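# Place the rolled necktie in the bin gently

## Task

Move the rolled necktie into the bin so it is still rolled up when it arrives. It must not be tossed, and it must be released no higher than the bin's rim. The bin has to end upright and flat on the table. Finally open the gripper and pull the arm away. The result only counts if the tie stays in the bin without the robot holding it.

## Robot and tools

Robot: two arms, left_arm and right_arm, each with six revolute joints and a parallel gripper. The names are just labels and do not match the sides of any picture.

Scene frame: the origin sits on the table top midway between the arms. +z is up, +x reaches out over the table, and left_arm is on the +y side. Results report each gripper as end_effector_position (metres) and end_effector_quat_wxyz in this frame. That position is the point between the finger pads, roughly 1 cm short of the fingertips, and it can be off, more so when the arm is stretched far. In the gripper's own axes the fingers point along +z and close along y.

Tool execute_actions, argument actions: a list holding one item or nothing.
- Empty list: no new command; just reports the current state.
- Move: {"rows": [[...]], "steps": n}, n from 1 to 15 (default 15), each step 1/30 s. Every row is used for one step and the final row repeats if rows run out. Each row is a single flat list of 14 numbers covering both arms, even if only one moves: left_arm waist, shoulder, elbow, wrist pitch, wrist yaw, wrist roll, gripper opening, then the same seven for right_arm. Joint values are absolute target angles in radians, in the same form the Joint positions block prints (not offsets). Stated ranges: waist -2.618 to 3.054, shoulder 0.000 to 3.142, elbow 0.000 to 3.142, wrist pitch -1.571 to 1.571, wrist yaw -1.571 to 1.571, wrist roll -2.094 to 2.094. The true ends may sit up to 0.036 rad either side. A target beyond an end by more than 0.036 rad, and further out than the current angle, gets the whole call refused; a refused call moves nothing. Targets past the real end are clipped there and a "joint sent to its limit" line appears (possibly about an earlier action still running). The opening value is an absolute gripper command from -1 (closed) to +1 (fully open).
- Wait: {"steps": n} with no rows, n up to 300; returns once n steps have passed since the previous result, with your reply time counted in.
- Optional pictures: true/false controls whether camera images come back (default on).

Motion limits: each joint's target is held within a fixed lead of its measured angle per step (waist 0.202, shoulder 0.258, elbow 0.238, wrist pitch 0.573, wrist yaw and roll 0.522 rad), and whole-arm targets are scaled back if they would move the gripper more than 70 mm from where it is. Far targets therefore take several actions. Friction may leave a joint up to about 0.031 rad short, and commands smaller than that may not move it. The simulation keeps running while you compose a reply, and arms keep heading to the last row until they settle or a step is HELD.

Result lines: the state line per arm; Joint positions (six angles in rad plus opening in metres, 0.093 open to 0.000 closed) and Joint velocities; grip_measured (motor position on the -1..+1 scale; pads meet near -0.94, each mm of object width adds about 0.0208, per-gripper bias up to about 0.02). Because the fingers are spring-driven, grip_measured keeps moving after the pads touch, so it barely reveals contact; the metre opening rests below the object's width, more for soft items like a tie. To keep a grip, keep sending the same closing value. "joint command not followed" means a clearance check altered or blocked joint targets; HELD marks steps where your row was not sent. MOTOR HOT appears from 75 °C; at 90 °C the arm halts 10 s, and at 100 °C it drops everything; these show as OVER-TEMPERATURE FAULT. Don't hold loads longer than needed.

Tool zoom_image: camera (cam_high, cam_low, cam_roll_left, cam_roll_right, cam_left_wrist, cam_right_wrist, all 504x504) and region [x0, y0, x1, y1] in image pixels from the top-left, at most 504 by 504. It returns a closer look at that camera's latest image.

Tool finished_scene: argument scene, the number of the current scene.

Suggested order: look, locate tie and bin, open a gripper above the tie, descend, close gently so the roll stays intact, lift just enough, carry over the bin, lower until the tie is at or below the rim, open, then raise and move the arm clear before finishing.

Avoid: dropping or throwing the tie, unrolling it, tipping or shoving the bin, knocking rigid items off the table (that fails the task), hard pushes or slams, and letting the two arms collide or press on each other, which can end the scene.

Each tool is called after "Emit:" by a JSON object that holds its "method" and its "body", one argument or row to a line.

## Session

Emit:
{"method": "execute_actions", "body": {
  "actions": []
}}

Scene clock: 0.00 s of 4800.00 s.
left_arm: end_effector_position=(+0.3225, +0.1630, +0.4059) grip_measured=+1.000 end_effector_quat_wxyz=(+0.707, +0.067, +0.701, -0.062) | right_arm: end_effector_position=(+0.3535, -0.2898, +0.4071) grip_measured=+1.000 end_effector_quat_wxyz=(+0.711, +0.040, +0.701, -0.033)
Joint positions: left_arm=[ 0.014  1.052  1.057  0.003 -0.012  0.008  0.093] | right_arm=[-0.006  1.042  1.051  0.006  0.014  0.011  0.093]
Joint velocities: left_arm=[-0.017 -0.007  0.002  0.066 -0.007  0.007  0.   ] | right_arm=[-0.022 -0.007  0.012 -0.051 -0.007 -0.007  0.   ]

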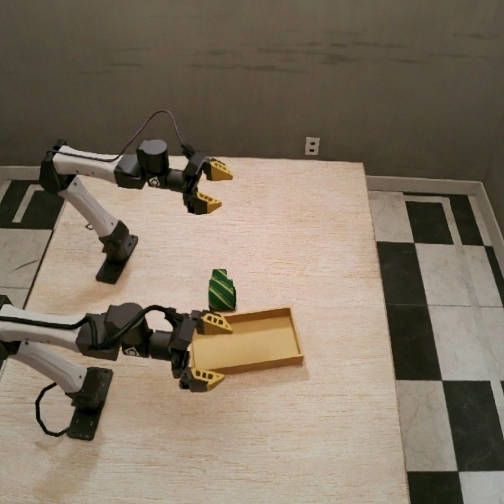

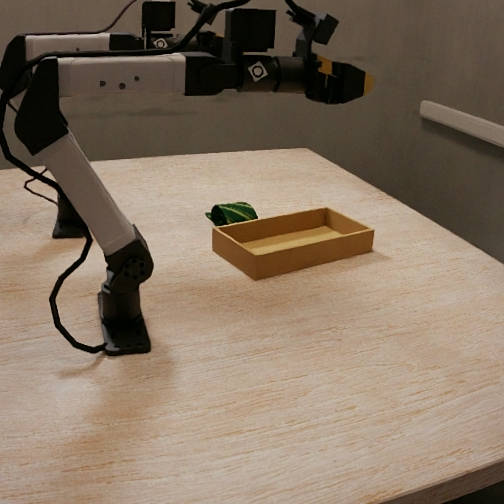

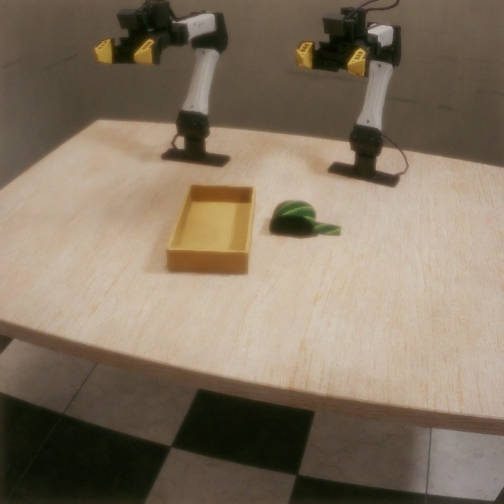

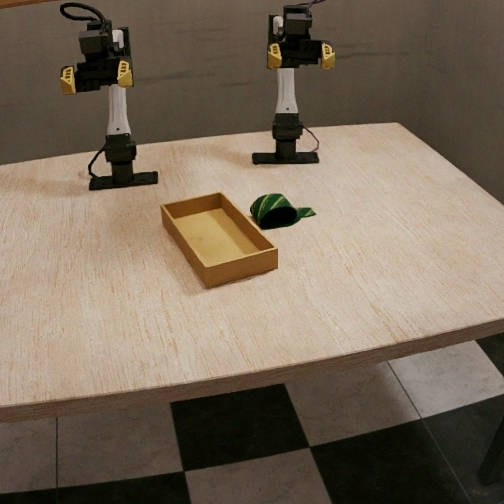

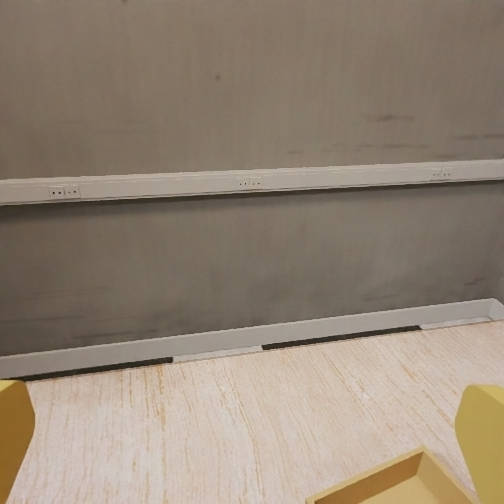

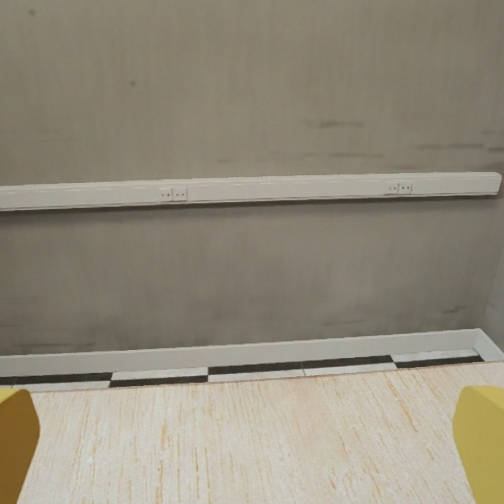

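Emit:
{"method": "execute_actions", "body": {
  "actions": [
    {"rows":[[0,1.1,1.12,-0.15,0,-0.03,1,-0.05,1.042,1.051,0.006,0.014,0.011,1],[-0.01,1.15,1.18,-0.3,0,-0.06,1,-0.1,1.042,1.051,0.006,0.014,0.011,1],[-0.02,1.2,1.24,-0.45,0,-0.09,1,-0.15,1.042,1.051,0.006,0.014,0.011,1],[-0.03,1.26,1.3,-0.6,0,-0.12,1,-0.2,1.042,1.051,0.006,0.014,0.011,1],[-0.04,1.32,1.36,-0.75,0,-0.15,1,-0.25,1.042,1.051,0.006,0.014,0.011,1],[-0.05,1.38,1.42,-0.9,0,-0.18,1,-0.3,1.042,1.051,0.006,0.014,0.011,1],[-0.06,1.45,1.48,-1.05,0,-0.21,1,-0.35,1.042,1.051,0.006,0.014,0.011,1],[-0.07,1.52,1.54,-1.2,0,-0.24,1,-0.4,1.042,1.051,0.006,0.014,0.011,1],[-0.08,1.59,1.6,-1.3,0,-0.27,1,-0.45,1.042,1.051,0.006,0.014,0.011,1],[-0.09,1.66,1.66,-1.4,0,-0.3,1,-0.5,1.042,1.051,0.006,0.014,0.011,1],[-0.1,1.73,1.72,-1.41,0,-0.33,1,-0.55,1.042,1.051,0.006,0.014,0.011,1],[-0.11,1.8,1.78,-1.41,0,-0.35,1,-0.6,1.042,1.051,0.006,0.014,0.011,1],[-0.12,1.88,1.83,-1.41,0,-0.35,1,-0.6,1.042,1.051,0.006,0.014,0.011,1],[-0.13,1.96,1.87,-1.41,0,-0.35,1,-0.6,1.042,1.051,0.006,0.014,0.011,1],[-0.14,2.03,1.9,-1.41,0,-0.35,1,-0.6,1.042,1.051,0.006,0.014,0.011,1]],"steps":15}
  ],
  "pictures": false
}}

Emit:
{"method": "execute_actions", "body": {
  "actions": [
    {"steps":25}
  ]
}}

Emit:
{"method": "zoom_image", "body": {
  "camera": "cam_roll_right",
  "region": [210,120,340,250]
}}

Emit:
{"method": "zoom_image", "body": {
  "camera": "cam_low",
  "region": [170,130,290,250]
}}

Scene clock: 19.47 s of 4800.00 s.
left_arm: end_effector_position=(+0.3715, +0.0987, +0.2159) grip_measured=+1.000 end_effector_quat_wxyz=(+0.230, +0.020, +0.971, -0.065) | right_arm: end_effector_position=(+0.2707, -0.4911, +0.4071) grip_measured=+1.000 end_effector_quat_wxyz=(+0.671, +0.244, +0.658, -0.240)
Joint positions: left_arm=[-0.108  1.811  1.814 -1.092 -0.011 -0.274  0.093] | right_arm=[-0.593  1.042  1.051  0.006  0.022  0.011  0.093]
Joint velocities: left_arm=[-0.291  2.068  1.267 -1.546 -0.022 -0.403  0.   ] | right_arm=[-0.242 -0.007  0.007  0.007  0.051  0.037  0.   ]
Steps of this call (steps 1 to 90: nothing new was sent; then 15.97 s passed at rest; steps 91 to 105: all 15 steps of this action). Readings (joint positions):
91: left_arm=[0.013 1.055 1.064 -0.014 -0.012 0.004] | right_arm=[-0.010 1.042 1.051 0.006 0.012 0.011]
92: left_arm=[0.011 1.066 1.090 -0.061 -0.012 -0.006] | right_arm=[-0.027 1.042 1.051 0.006 0.008 0.011]
94: left_arm=[-0.004 1.129 1.191 -0.205 -0.012 -0.037] | right_arm=[-0.102 1.042 1.051 0.006 0.003 0.011]
98: left_arm=[-0.038 1.327 1.413 -0.524 -0.011 -0.114] | right_arm=[-0.307 1.042 1.051 0.006 0.007 0.011]
105: the state above

Scene clock: 20.30 s of 4800.00 s.
left_arm: end_effector_position=(+0.3225, +0.1018, +0.1259) grip_measured=+1.000 end_effector_quat_wxyz=(+0.005, +0.001, +1.000, +0.002) | right_arm: end_effector_position=(+0.2698, -0.4922, +0.4071) grip_measured=+1.000 end_effector_quat_wxyz=(+0.670, +0.245, +0.658, -0.241)
Joint positions: left_arm=[-0.137  2.039  1.874 -1.398 -0.007 -0.344  0.093] | right_arm=[-0.597  1.042  1.051  0.006  0.022  0.011  0.093]
Joint velocities: left_arm=[-0.012 -0.012 -0.002  0.007  0.022  0.037  0.   ] | right_arm=[-0.007  0.002 -0.012 -0.081 -0.037  0.007  0.   ]
Steps of this call (steps 1 to 25: the robot went on to your last target). Readings (joint positions):
1: left_arm=[-0.117 1.879 1.849 -1.139 -0.010 -0.287] | right_arm=[-0.597 1.042 1.051 0.006 0.022 0.011]
2: left_arm=[-0.126 1.939 1.870 -1.177 -0.009 -0.298] | right_arm=[-0.597 1.042 1.051 0.006 0.022 0.011]
4: left_arm=[-0.136 2.025 1.874 -1.246 -0.008 -0.315] | right_arm=[-0.597 1.042 1.051 0.006 0.022 0.011]
8: left_arm=[-0.137 2.067 1.874 -1.345 -0.007 -0.333] | right_arm=[-0.597 1.042 1.051 0.006 0.022 0.011]
25: the state above

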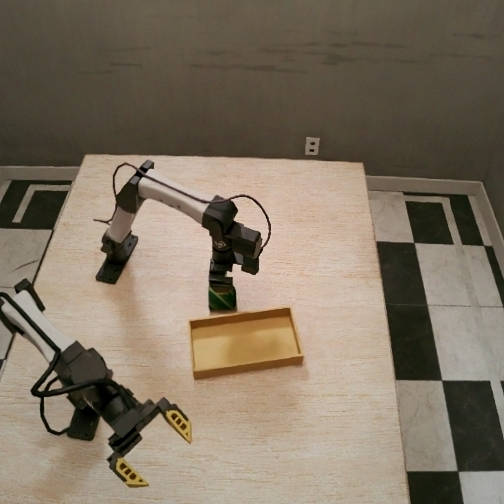

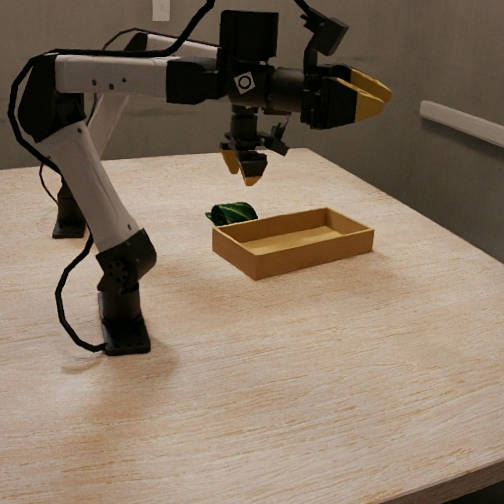

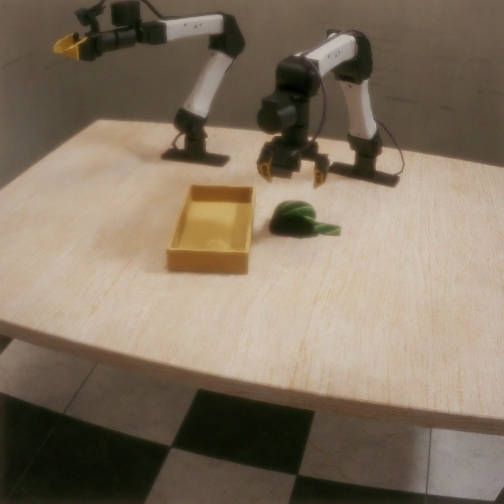

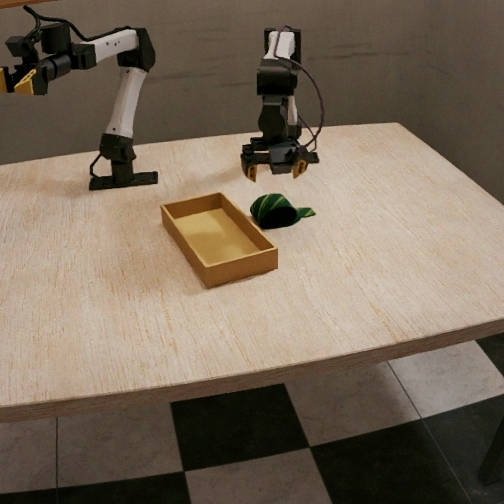

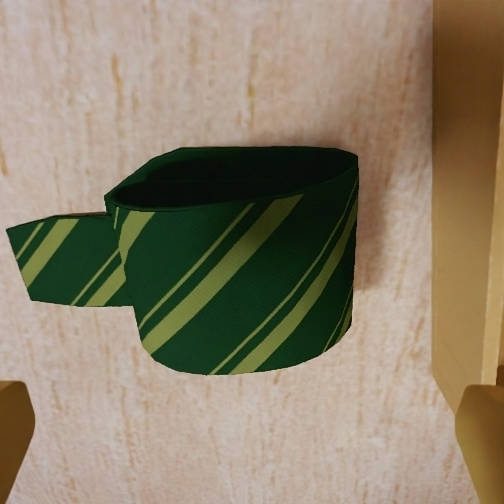

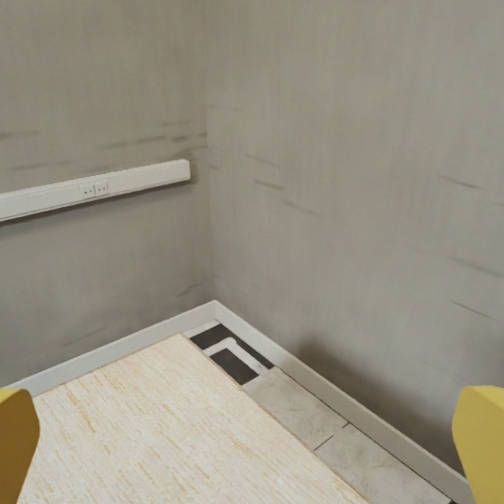

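Region (210, 120, 340, 250) of cam_roll_right's 504x504 image, scaled by 3.877, with more detail than that image has.

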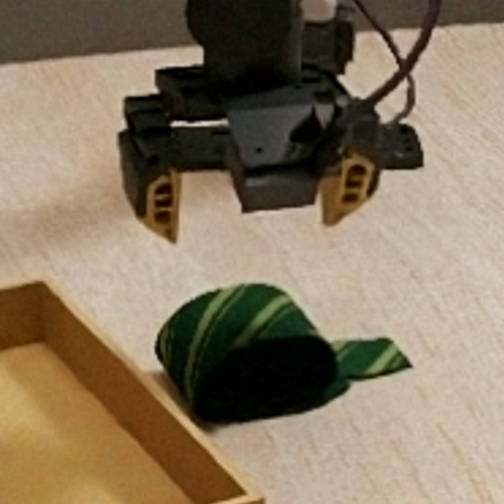

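Region (170, 130, 290, 250) of cam_low's 504x504 image, scaled by 4.200, with more detail than that image has.

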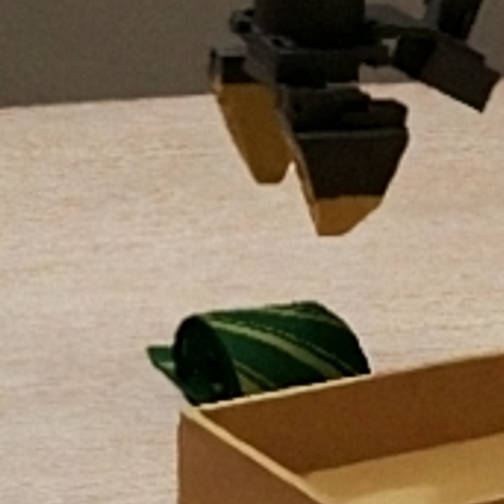

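Emit:
{"method": "execute_actions", "body": {
  "actions": [
    {"rows":[[-0.137,2.02,1.84,-1.38,0,-0.37,1,-0.6,1.042,1.051,0.006,0.014,0.011,1],[-0.137,2.01,1.81,-1.36,0,-0.39,1,-0.6,1.042,1.051,0.006,0.014,0.011,1],[-0.137,2.0,1.78,-1.34,0,-0.41,1,-0.6,1.042,1.051,0.006,0.014,0.011,1],[-0.137,1.99,1.75,-1.31,0,-0.43,1,-0.6,1.042,1.051,0.006,0.014,0.011,1],[-0.137,1.985,1.72,-1.28,0,-0.45,1,-0.6,1.042,1.051,0.006,0.014,0.011,1],[-0.137,1.985,1.69,-1.25,0,-0.46,1,-0.6,1.042,1.051,0.006,0.014,0.011,1],[-0.137,1.985,1.66,-1.22,0,-0.46,1,-0.6,1.042,1.051,0.006,0.014,0.011,1],[-0.137,1.985,1.63,-1.19,0,-0.46,1,-0.6,1.042,1.051,0.006,0.014,0.011,1],[-0.137,1.985,1.61,-1.175,0,-0.46,1,-0.6,1.042,1.051,0.006,0.014,0.011,1],[-0.137,1.985,1.59,-1.165,0,-0.46,1,-0.6,1.042,1.051,0.006,0.014,0.011,1]],"steps":15}
  ],
  "pictures": false
}}

Emit:
{"method": "execute_actions", "body": {
  "actions": [
    {"steps":10}
  ]
}}

Emit:
{"method": "zoom_image", "body": {
  "camera": "cam_roll_right",
  "region": [210,120,340,250]
}}

Emit:
{"method": "zoom_image", "body": {
  "camera": "cam_low",
  "region": [170,130,290,250]
}}

Scene clock: 37.57 s of 4800.00 s.
left_arm: end_effector_position=(+0.3029, +0.1089, +0.0762) grip_measured=+1.000 end_effector_quat_wxyz=(-0.009, -0.051, +0.999, +0.007) | right_arm: end_effector_position=(+0.2698, -0.4922, +0.4071) grip_measured=+1.000 end_effector_quat_wxyz=(+0.670, +0.245, +0.658, -0.241)
Joint positions: left_arm=[-0.137  1.99   1.606 -1.209 -0.007 -0.448  0.093] | right_arm=[-0.597  1.042  1.051  0.006  0.022  0.011  0.093]
Joint velocities: left_arm=[-0.002 -0.017 -0.017  0.212  0.022 -0.066  0.   ] | right_arm=[-0.002  0.002 -0.032  0.051 -0.037  0.037  0.   ]
Steps of this call (steps 1 to 15: the robot went on to your last target; steps 16 to 110: nothing new was sent; then 13.10 s passed at rest; steps 111 to 125: all 15 steps of this action). Readings (joint positions):
111: left_arm=[-0.137 2.039 1.874 -1.398 -0.007 -0.348] | right_arm=[-0.597 1.042 1.051 0.006 0.022 0.011]
112: left_arm=[-0.137 2.036 1.868 -1.391 -0.007 -0.354] | right_arm=[-0.597 1.042 1.051 0.006 0.022 0.011]
114: left_arm=[-0.137 2.019 1.827 -1.364 -0.007 -0.374] | right_arm=[-0.597 1.042 1.051 0.006 0.022 0.011]
118: left_arm=[-0.137 1.991 1.712 -1.295 -0.007 -0.420] | right_arm=[-0.597 1.042 1.051 0.006 0.022 0.011]
125: the state above

Scene clock: 37.90 s of 4800.00 s.
left_arm: end_effector_position=(+0.3105, +0.1061, +0.0761) grip_measured=+1.000 end_effector_quat_wxyz=(+0.006, -0.054, +0.999, +0.001) | right_arm: end_effector_position=(+0.2698, -0.4922, +0.4071) grip_measured=+1.000 end_effector_quat_wxyz=(+0.670, +0.245, +0.658, -0.241)
Joint positions: left_arm=[-0.137  1.99   1.606 -1.176 -0.007 -0.454  0.093] | right_arm=[-0.597  1.042  1.051  0.006  0.022  0.011  0.093]
Joint velocities: left_arm=[-0.002  0.027  0.017  0.037  0.007  0.051  0.   ] | right_arm=[ 0.007 -0.002 -0.007 -0.095 -0.037 -0.022  0.   ]
Steps of this call (steps 1 to 10: the robot went on to your last target). Readings (joint positions):
1: left_arm=[-0.137 1.990 1.606 -1.201 -0.007 -0.449] | right_arm=[-0.597 1.042 1.051 0.006 0.022 0.011]
2: left_arm=[-0.137 1.990 1.606 -1.195 -0.007 -0.451] | right_arm=[-0.597 1.042 1.051 0.006 0.022 0.011]
4: left_arm=[-0.137 1.990 1.606 -1.186 -0.007 -0.452] | right_arm=[-0.597 1.042 1.051 0.006 0.022 0.011]
8: left_arm=[-0.137 1.990 1.606 -1.178 -0.007 -0.454] | right_arm=[-0.597 1.042 1.051 0.006 0.022 0.011]
10: the state above

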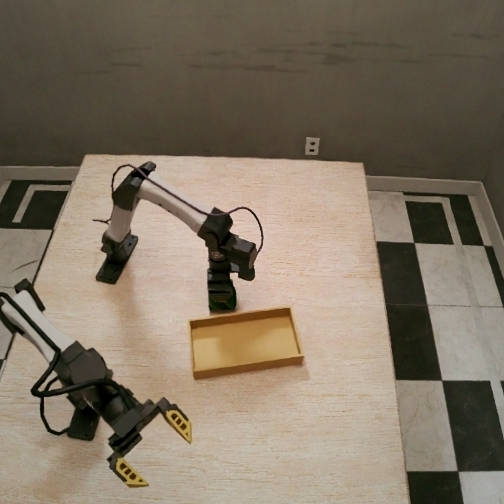

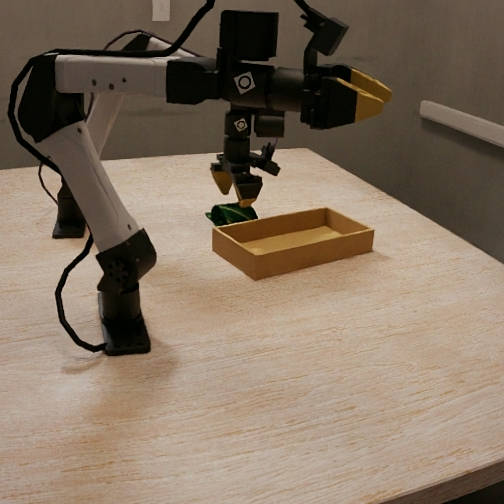

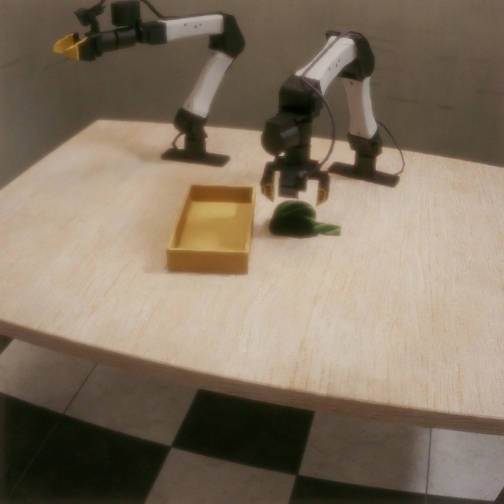

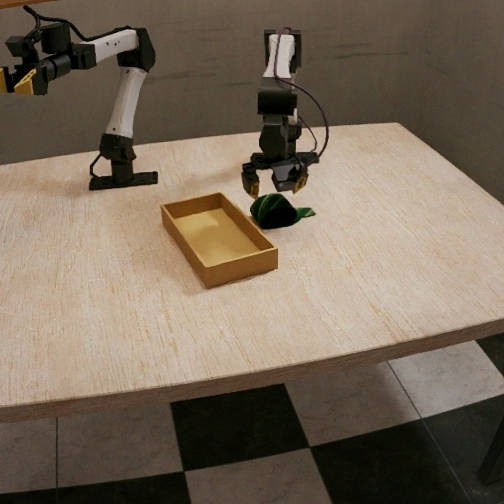

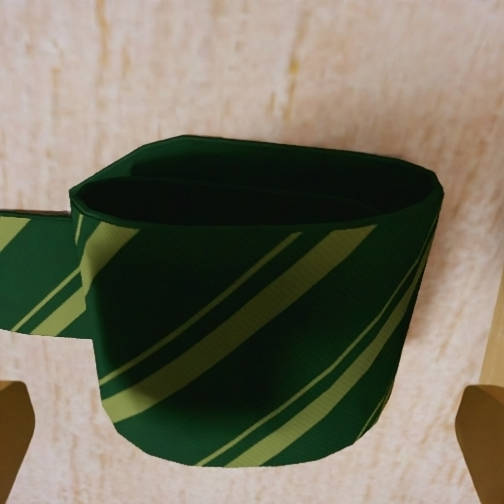

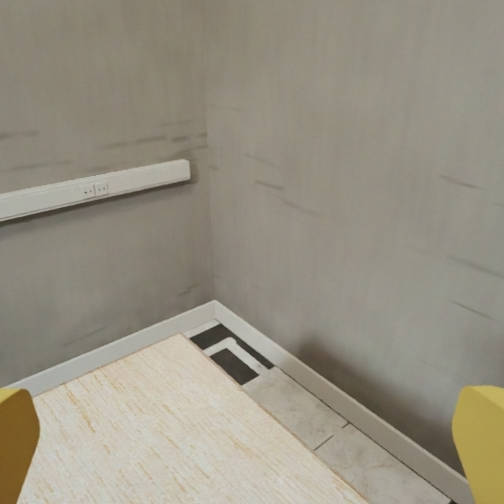

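Region (210, 120, 340, 250) of cam_roll_right's 504x504 image, scaled by 3.877, with more detail than that image has.

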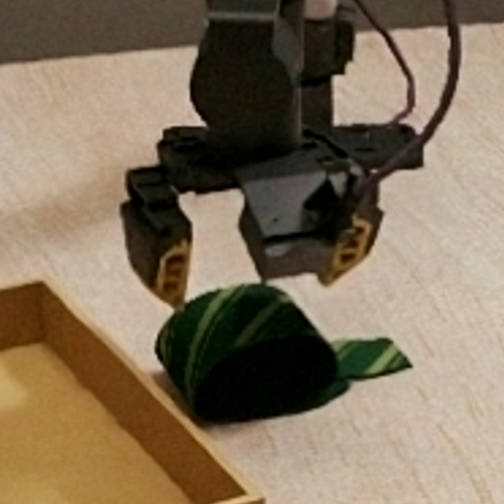

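Region (170, 130, 290, 250) of cam_low's 504x504 image, scaled by 4.200, with more detail than that image has.

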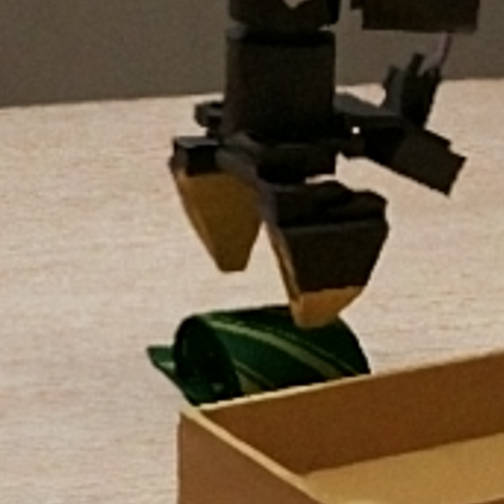

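Emit:
{"method": "execute_actions", "body": {
  "actions": [
    {"rows":[[-0.137,2.01,1.58,-1.15,0,-0.44,1,-0.6,1.042,1.051,0.006,0.014,0.011,1],[-0.137,2.015,1.565,-1.13,0,-0.44,1,-0.6,1.042,1.051,0.006,0.014,0.011,1],[-0.137,2.02,1.55,-1.11,0,-0.44,1,-0.6,1.042,1.051,0.006,0.014,0.011,1],[-0.137,2.02,1.535,-1.09,0,-0.44,1,-0.6,1.042,1.051,0.006,0.014,0.011,1],[-0.137,2.025,1.52,-1.07,0,-0.44,1,-0.6,1.042,1.051,0.006,0.014,0.011,1],[-0.137,2.03,1.505,-1.05,0,-0.44,1,-0.6,1.042,1.051,0.006,0.014,0.011,1],[-0.137,2.03,1.49,-1.03,0,-0.44,1,-0.6,1.042,1.051,0.006,0.014,0.011,1],[-0.137,2.035,1.475,-1.01,0,-0.44,1,-0.6,1.042,1.051,0.006,0.014,0.011,1],[-0.137,2.04,1.46,-0.995,0,-0.44,1,-0.6,1.042,1.051,0.006,0.014,0.011,1],[-0.137,2.04,1.445,-0.98,0,-0.44,1,-0.6,1.042,1.051,0.006,0.014,0.011,1],[-0.137,2.044,1.43,-0.975,0,-0.44,1,-0.6,1.042,1.051,0.006,0.014,0.011,1]],"steps":15}
  ],
  "pictures": false
}}

Emit:
{"method": "execute_actions", "body": {
  "actions": [
    {"steps":10}
  ]
}}

Emit:
{"method": "zoom_image", "body": {
  "camera": "cam_roll_right",
  "region": [210,120,340,250]
}}

Emit:
{"method": "zoom_image", "body": {
  "camera": "cam_roll_left",
  "region": [230,130,360,260]
}}

Scene clock: 55.23 s of 4800.00 s.
left_arm: end_effector_position=(+0.3042, +0.1075, +0.0272) grip_measured=+1.000 end_effector_quat_wxyz=(-0.001, -0.049, +0.999, +0.002) | right_arm: end_effector_position=(+0.2698, -0.4922, +0.4071) grip_measured=+1.000 end_effector_quat_wxyz=(+0.670, +0.245, +0.658, -0.241)
Joint positions: left_arm=[-0.137  2.024  1.455 -1.006 -0.002 -0.446  0.093] | right_arm=[-0.597  1.042  1.051  0.006  0.022  0.011  0.093]
Joint velocities: left_arm=[ 0.027  0.007 -0.002  0.168 -0.022  0.051  0.   ] | right_arm=[ 0.002 -0.007 -0.012 -0.051 -0.007 -0.037  0.   ]
Steps of this call (steps 1 to 30: the robot went on to your last target; steps 31 to 120: nothing new was sent; then 12.83 s passed at rest; steps 121 to 135: all 15 steps of this action). Readings (joint positions):
121: left_arm=[-0.137 1.990 1.606 -1.172 -0.007 -0.454] | right_arm=[-0.597 1.042 1.051 0.006 0.022 0.011]
122: left_arm=[-0.137 1.990 1.604 -1.167 -0.007 -0.452] | right_arm=[-0.597 1.042 1.051 0.006 0.022 0.011]
124: left_arm=[-0.137 1.990 1.589 -1.144 -0.007 -0.450] | right_arm=[-0.597 1.042 1.051 0.006 0.022 0.011]
128: left_arm=[-0.137 1.997 1.530 -1.086 -0.007 -0.447] | right_arm=[-0.597 1.042 1.051 0.006 0.022 0.011]
135: the state above

Scene clock: 55.57 s of 4800.00 s.
left_arm: end_effector_position=(+0.3080, +0.1061, +0.0272) grip_measured=+1.000 end_effector_quat_wxyz=(+0.006, -0.049, +0.999, -0.002) | right_arm: end_effector_position=(+0.2698, -0.4922, +0.4071) grip_measured=+1.000 end_effector_quat_wxyz=(+0.670, +0.245, +0.658, -0.241)
Joint positions: left_arm=[-0.137  2.024  1.455 -0.989 -0.001 -0.444  0.093] | right_arm=[-0.597  1.042  1.051  0.006  0.022  0.011  0.093]
Joint velocities: left_arm=[-0.012  0.002 -0.002  0.022 -0.051 -0.095  0.   ] | right_arm=[ 0.007  0.017 -0.012 -0.037  0.022 -0.007  0.   ]
Steps of this call (steps 1 to 10: the robot went on to your last target). Readings (joint positions):
1: left_arm=[-0.137 2.024 1.455 -1.003 -0.001 -0.445] | right_arm=[-0.597 1.042 1.051 0.006 0.022 0.011]
2: left_arm=[-0.137 2.024 1.455 -0.999 -0.001 -0.445] | right_arm=[-0.597 1.042 1.051 0.006 0.022 0.011]
4: left_arm=[-0.137 2.024 1.455 -0.996 -0.001 -0.444] | right_arm=[-0.597 1.042 1.051 0.006 0.022 0.011]
8: left_arm=[-0.137 2.024 1.455 -0.991 -0.001 -0.444] | right_arm=[-0.597 1.042 1.051 0.006 0.022 0.011]
10: the state above

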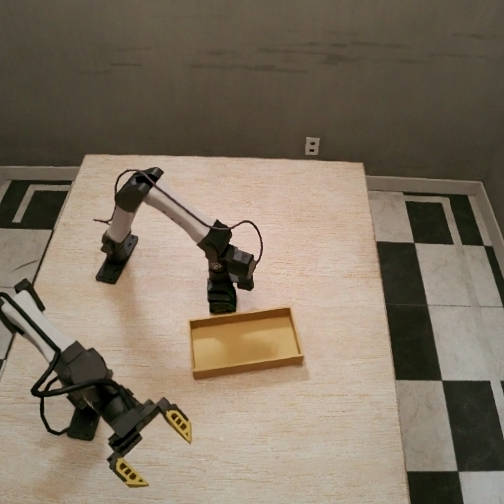

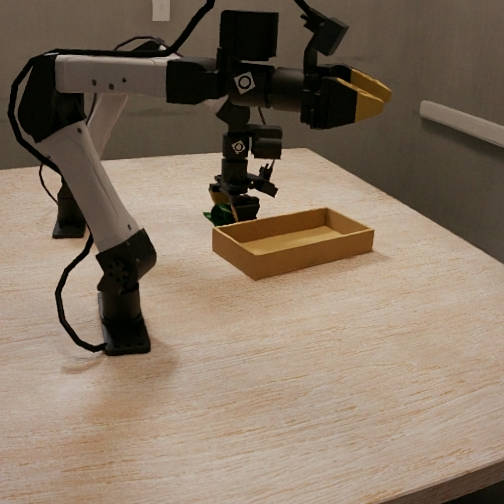

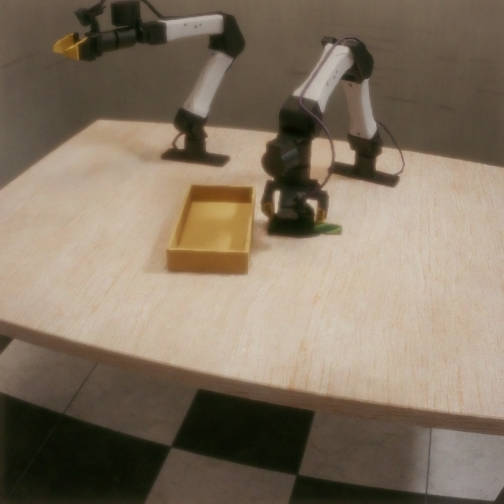

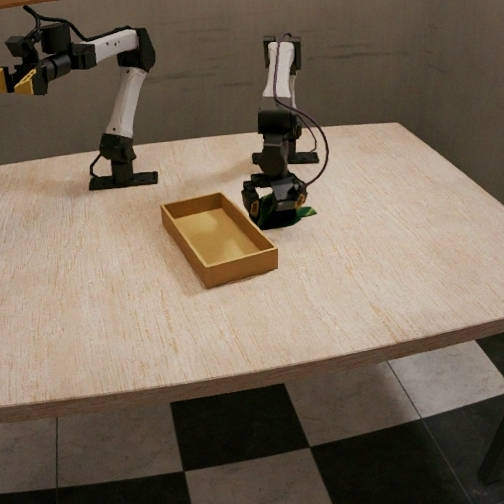

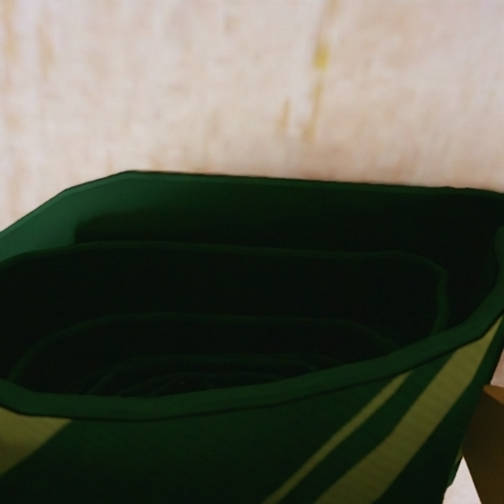

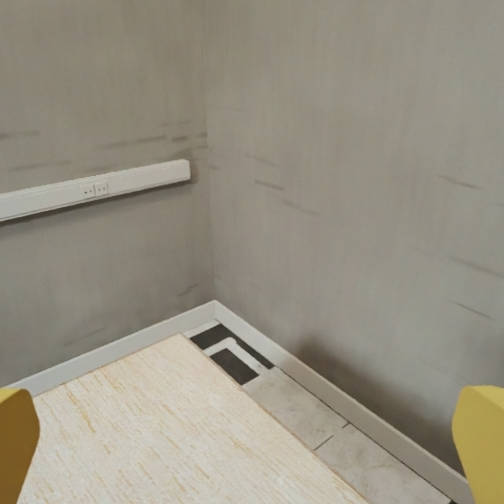

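Region (210, 120, 340, 250) of cam_roll_right's 504x504 image, scaled by 3.877, with more detail than that image has.

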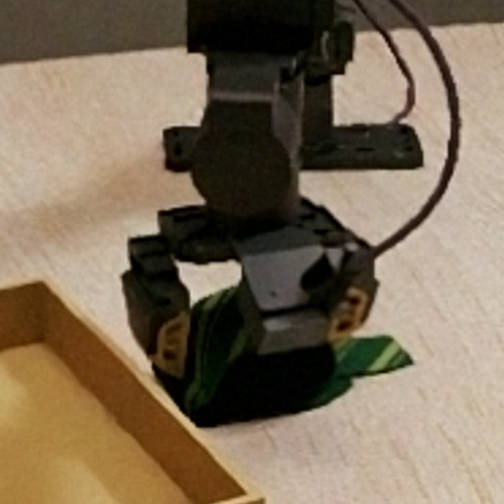

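Region (230, 130, 360, 260) of cam_roll_left's 504x504 image, scaled by 3.877, with more detail than that image has.

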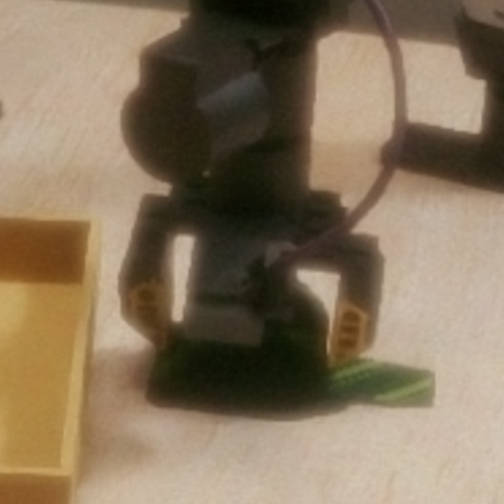

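Emit:
{"method": "execute_actions", "body": {
  "actions": [
    {"rows":[[-0.137,2.05,1.41,-0.96,0,-0.44,1,-0.6,1.042,1.051,0.006,0.014,0.011,1],[-0.137,2.05,1.41,-0.96,0,-0.44,1,-0.6,1.042,1.051,0.006,0.014,0.011,1],[-0.137,2.05,1.41,-0.96,0,-0.44,1,-0.6,1.042,1.051,0.006,0.014,0.011,1],[-0.137,2.05,1.41,-0.96,0,-0.44,0.9,-0.6,1.042,1.051,0.006,0.014,0.011,1],[-0.137,2.05,1.41,-0.96,0,-0.44,0.78,-0.6,1.042,1.051,0.006,0.014,0.011,1],[-0.137,2.05,1.41,-0.96,0,-0.44,0.66,-0.6,1.042,1.051,0.006,0.014,0.011,1],[-0.137,2.05,1.41,-0.96,0,-0.44,0.54,-0.6,1.042,1.051,0.006,0.014,0.011,1],[-0.137,2.05,1.41,-0.96,0,-0.44,0.42,-0.6,1.042,1.051,0.006,0.014,0.011,1],[-0.137,2.05,1.41,-0.96,0,-0.44,0.3,-0.6,1.042,1.051,0.006,0.014,0.011,1],[-0.137,2.05,1.41,-0.96,0,-0.44,0.18,-0.6,1.042,1.051,0.006,0.014,0.011,1],[-0.137,2.05,1.41,-0.96,0,-0.44,0.06,-0.6,1.042,1.051,0.006,0.014,0.011,1],[-0.137,2.05,1.41,-0.96,0,-0.44,-0.06,-0.6,1.042,1.051,0.006,0.014,0.011,1],[-0.137,2.05,1.41,-0.96,0,-0.44,-0.18,-0.6,1.042,1.051,0.006,0.014,0.011,1],[-0.137,2.05,1.41,-0.96,0,-0.44,-0.3,-0.6,1.042,1.051,0.006,0.014,0.011,1]],"steps":15}
  ],
  "pictures": false
}}

Emit:
{"method": "execute_actions", "body": {
  "actions": [
    {"steps":6}
  ]
}}

Emit:
{"method": "zoom_image", "body": {
  "camera": "cam_roll_right",
  "region": [210,120,340,250]
}}

Emit:
{"method": "zoom_image", "body": {
  "camera": "cam_roll_left",
  "region": [230,130,360,260]
}}

Scene clock: 70.03 s of 4800.00 s.
left_arm: end_effector_position=(+0.3101, +0.0994, +0.0337) grip_measured=-0.271 end_effector_quat_wxyz=(+0.018, -0.047, +0.998, -0.023) | right_arm: end_effector_position=(+0.2698, -0.4922, +0.4071) grip_measured=+1.000 end_effector_quat_wxyz=(+0.670, +0.245, +0.658, -0.241)
Joint positions: left_arm=[-0.139  1.999  1.445 -0.966  0.028 -0.444  0.032] | right_arm=[-0.597  1.042  1.051  0.006  0.022  0.011  0.093]
Joint velocities: left_arm=[ 0.002 -0.027  0.012  0.022  0.037 -0.051 -0.03 ] | right_arm=[ 0.022 -0.007  0.002  0.007 -0.037 -0.022  0.   ]
Steps of this call (steps 1 to 30: the robot went on to your last target; steps 31 to 120: nothing new was sent; then 9.97 s passed at rest; steps 121 to 135: all 15 steps of this action). Readings (joint positions):
121: left_arm=[-0.137 2.024 1.453 -0.985 -0.001 -0.444] | right_arm=[-0.597 1.042 1.051 0.006 0.022 0.011]
122: left_arm=[-0.137 2.024 1.449 -0.981 -0.001 -0.444] | right_arm=[-0.597 1.042 1.051 0.006 0.022 0.011]
124: left_arm=[-0.137 2.024 1.445 -0.972 0.003 -0.444] | right_arm=[-0.597 1.042 1.051 0.006 0.022 0.011]
128: left_arm=[-0.137 2.024 1.445 -0.969 0.007 -0.444] | right_arm=[-0.597 1.042 1.051 0.006 0.022 0.011]
135: the state above

Scene clock: 70.23 s of 4800.00 s.
left_arm: end_effector_position=(+0.3100, +0.0992, +0.0337) grip_measured=-0.286 end_effector_quat_wxyz=(+0.018, -0.047, +0.998, -0.023) | right_arm: end_effector_position=(+0.2698, -0.4922, +0.4071) grip_measured=+1.000 end_effector_quat_wxyz=(+0.670, +0.245, +0.658, -0.241)
Joint positions: left_arm=[-0.139  1.999  1.445 -0.966  0.029 -0.444  0.031] | right_arm=[-0.597  1.042  1.051  0.006  0.022  0.011  0.093]
Joint velocities: left_arm=[ 0.012 -0.012 -0.012  0.007 -0.007  0.007 -0.   ] | right_arm=[-0.007 -0.007 -0.012 -0.007  0.007  0.022  0.   ]
Steps of this call (steps 1 to 6: the robot went on to your last target). Readings (joint positions):
1: left_arm=[-0.139 1.999 1.445 -0.966 0.029 -0.444] | right_arm=[-0.597 1.042 1.051 0.006 0.022 0.011]
2: left_arm=[-0.139 1.999 1.445 -0.966 0.029 -0.444] | right_arm=[-0.597 1.042 1.051 0.006 0.022 0.011]
4: left_arm=[-0.139 1.999 1.445 -0.966 0.029 -0.444] | right_arm=[-0.597 1.042 1.051 0.006 0.022 0.011]
6: the state above

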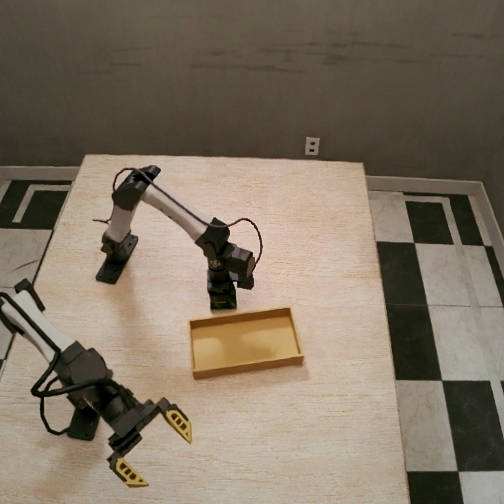

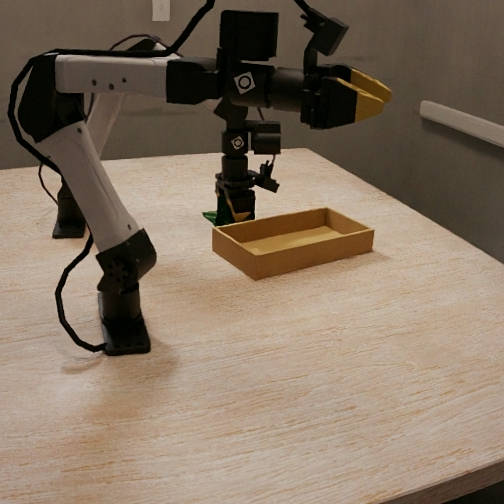

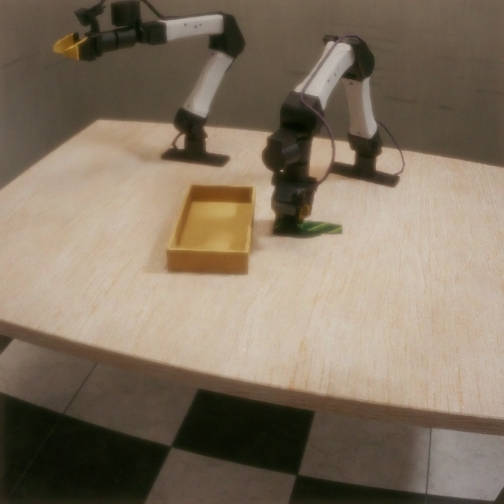

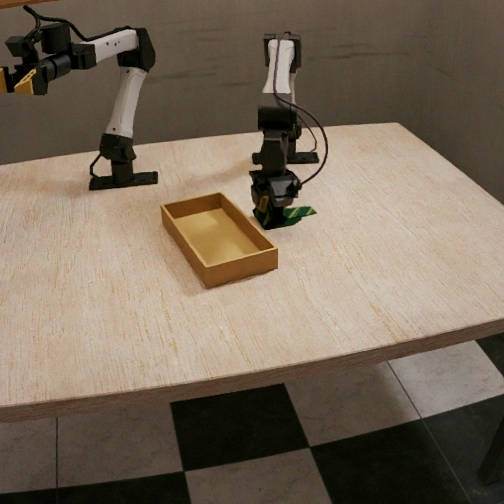

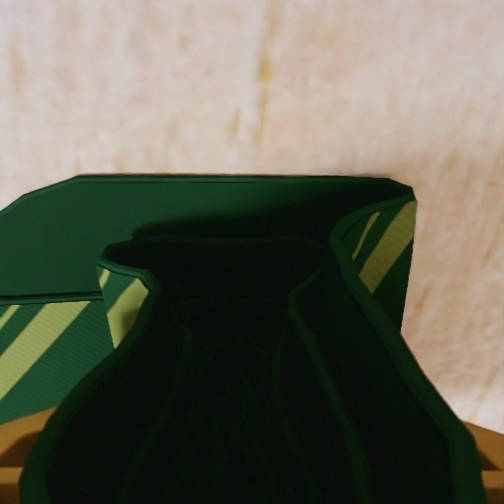

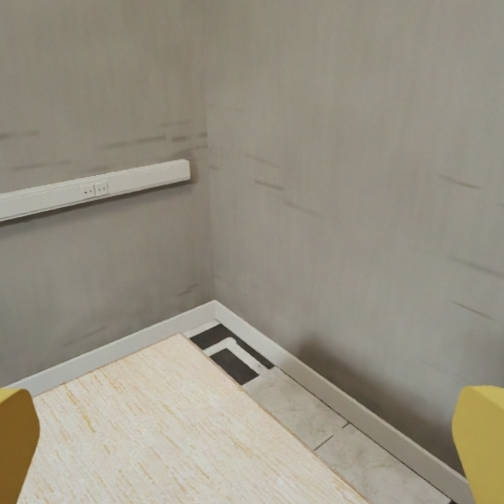

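Region (210, 120, 340, 250) of cam_roll_right's 504x504 image, scaled by 3.877, with more detail than that image has.

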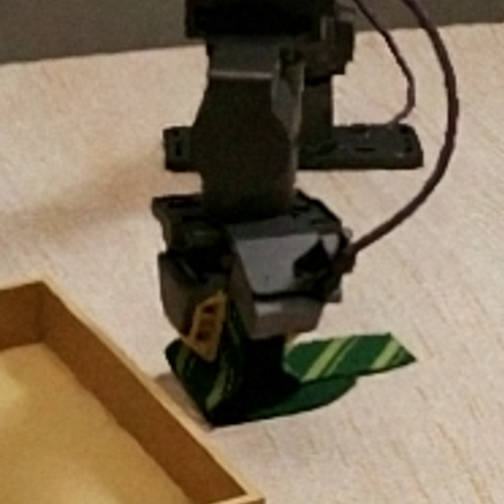

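Region (230, 130, 360, 260) of cam_roll_left's 504x504 image, scaled by 3.877, with more detail than that image has.

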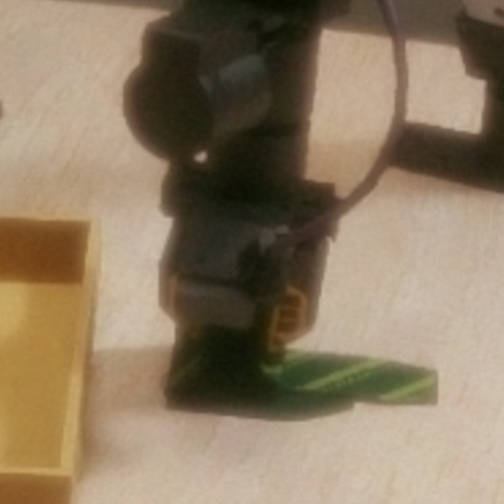

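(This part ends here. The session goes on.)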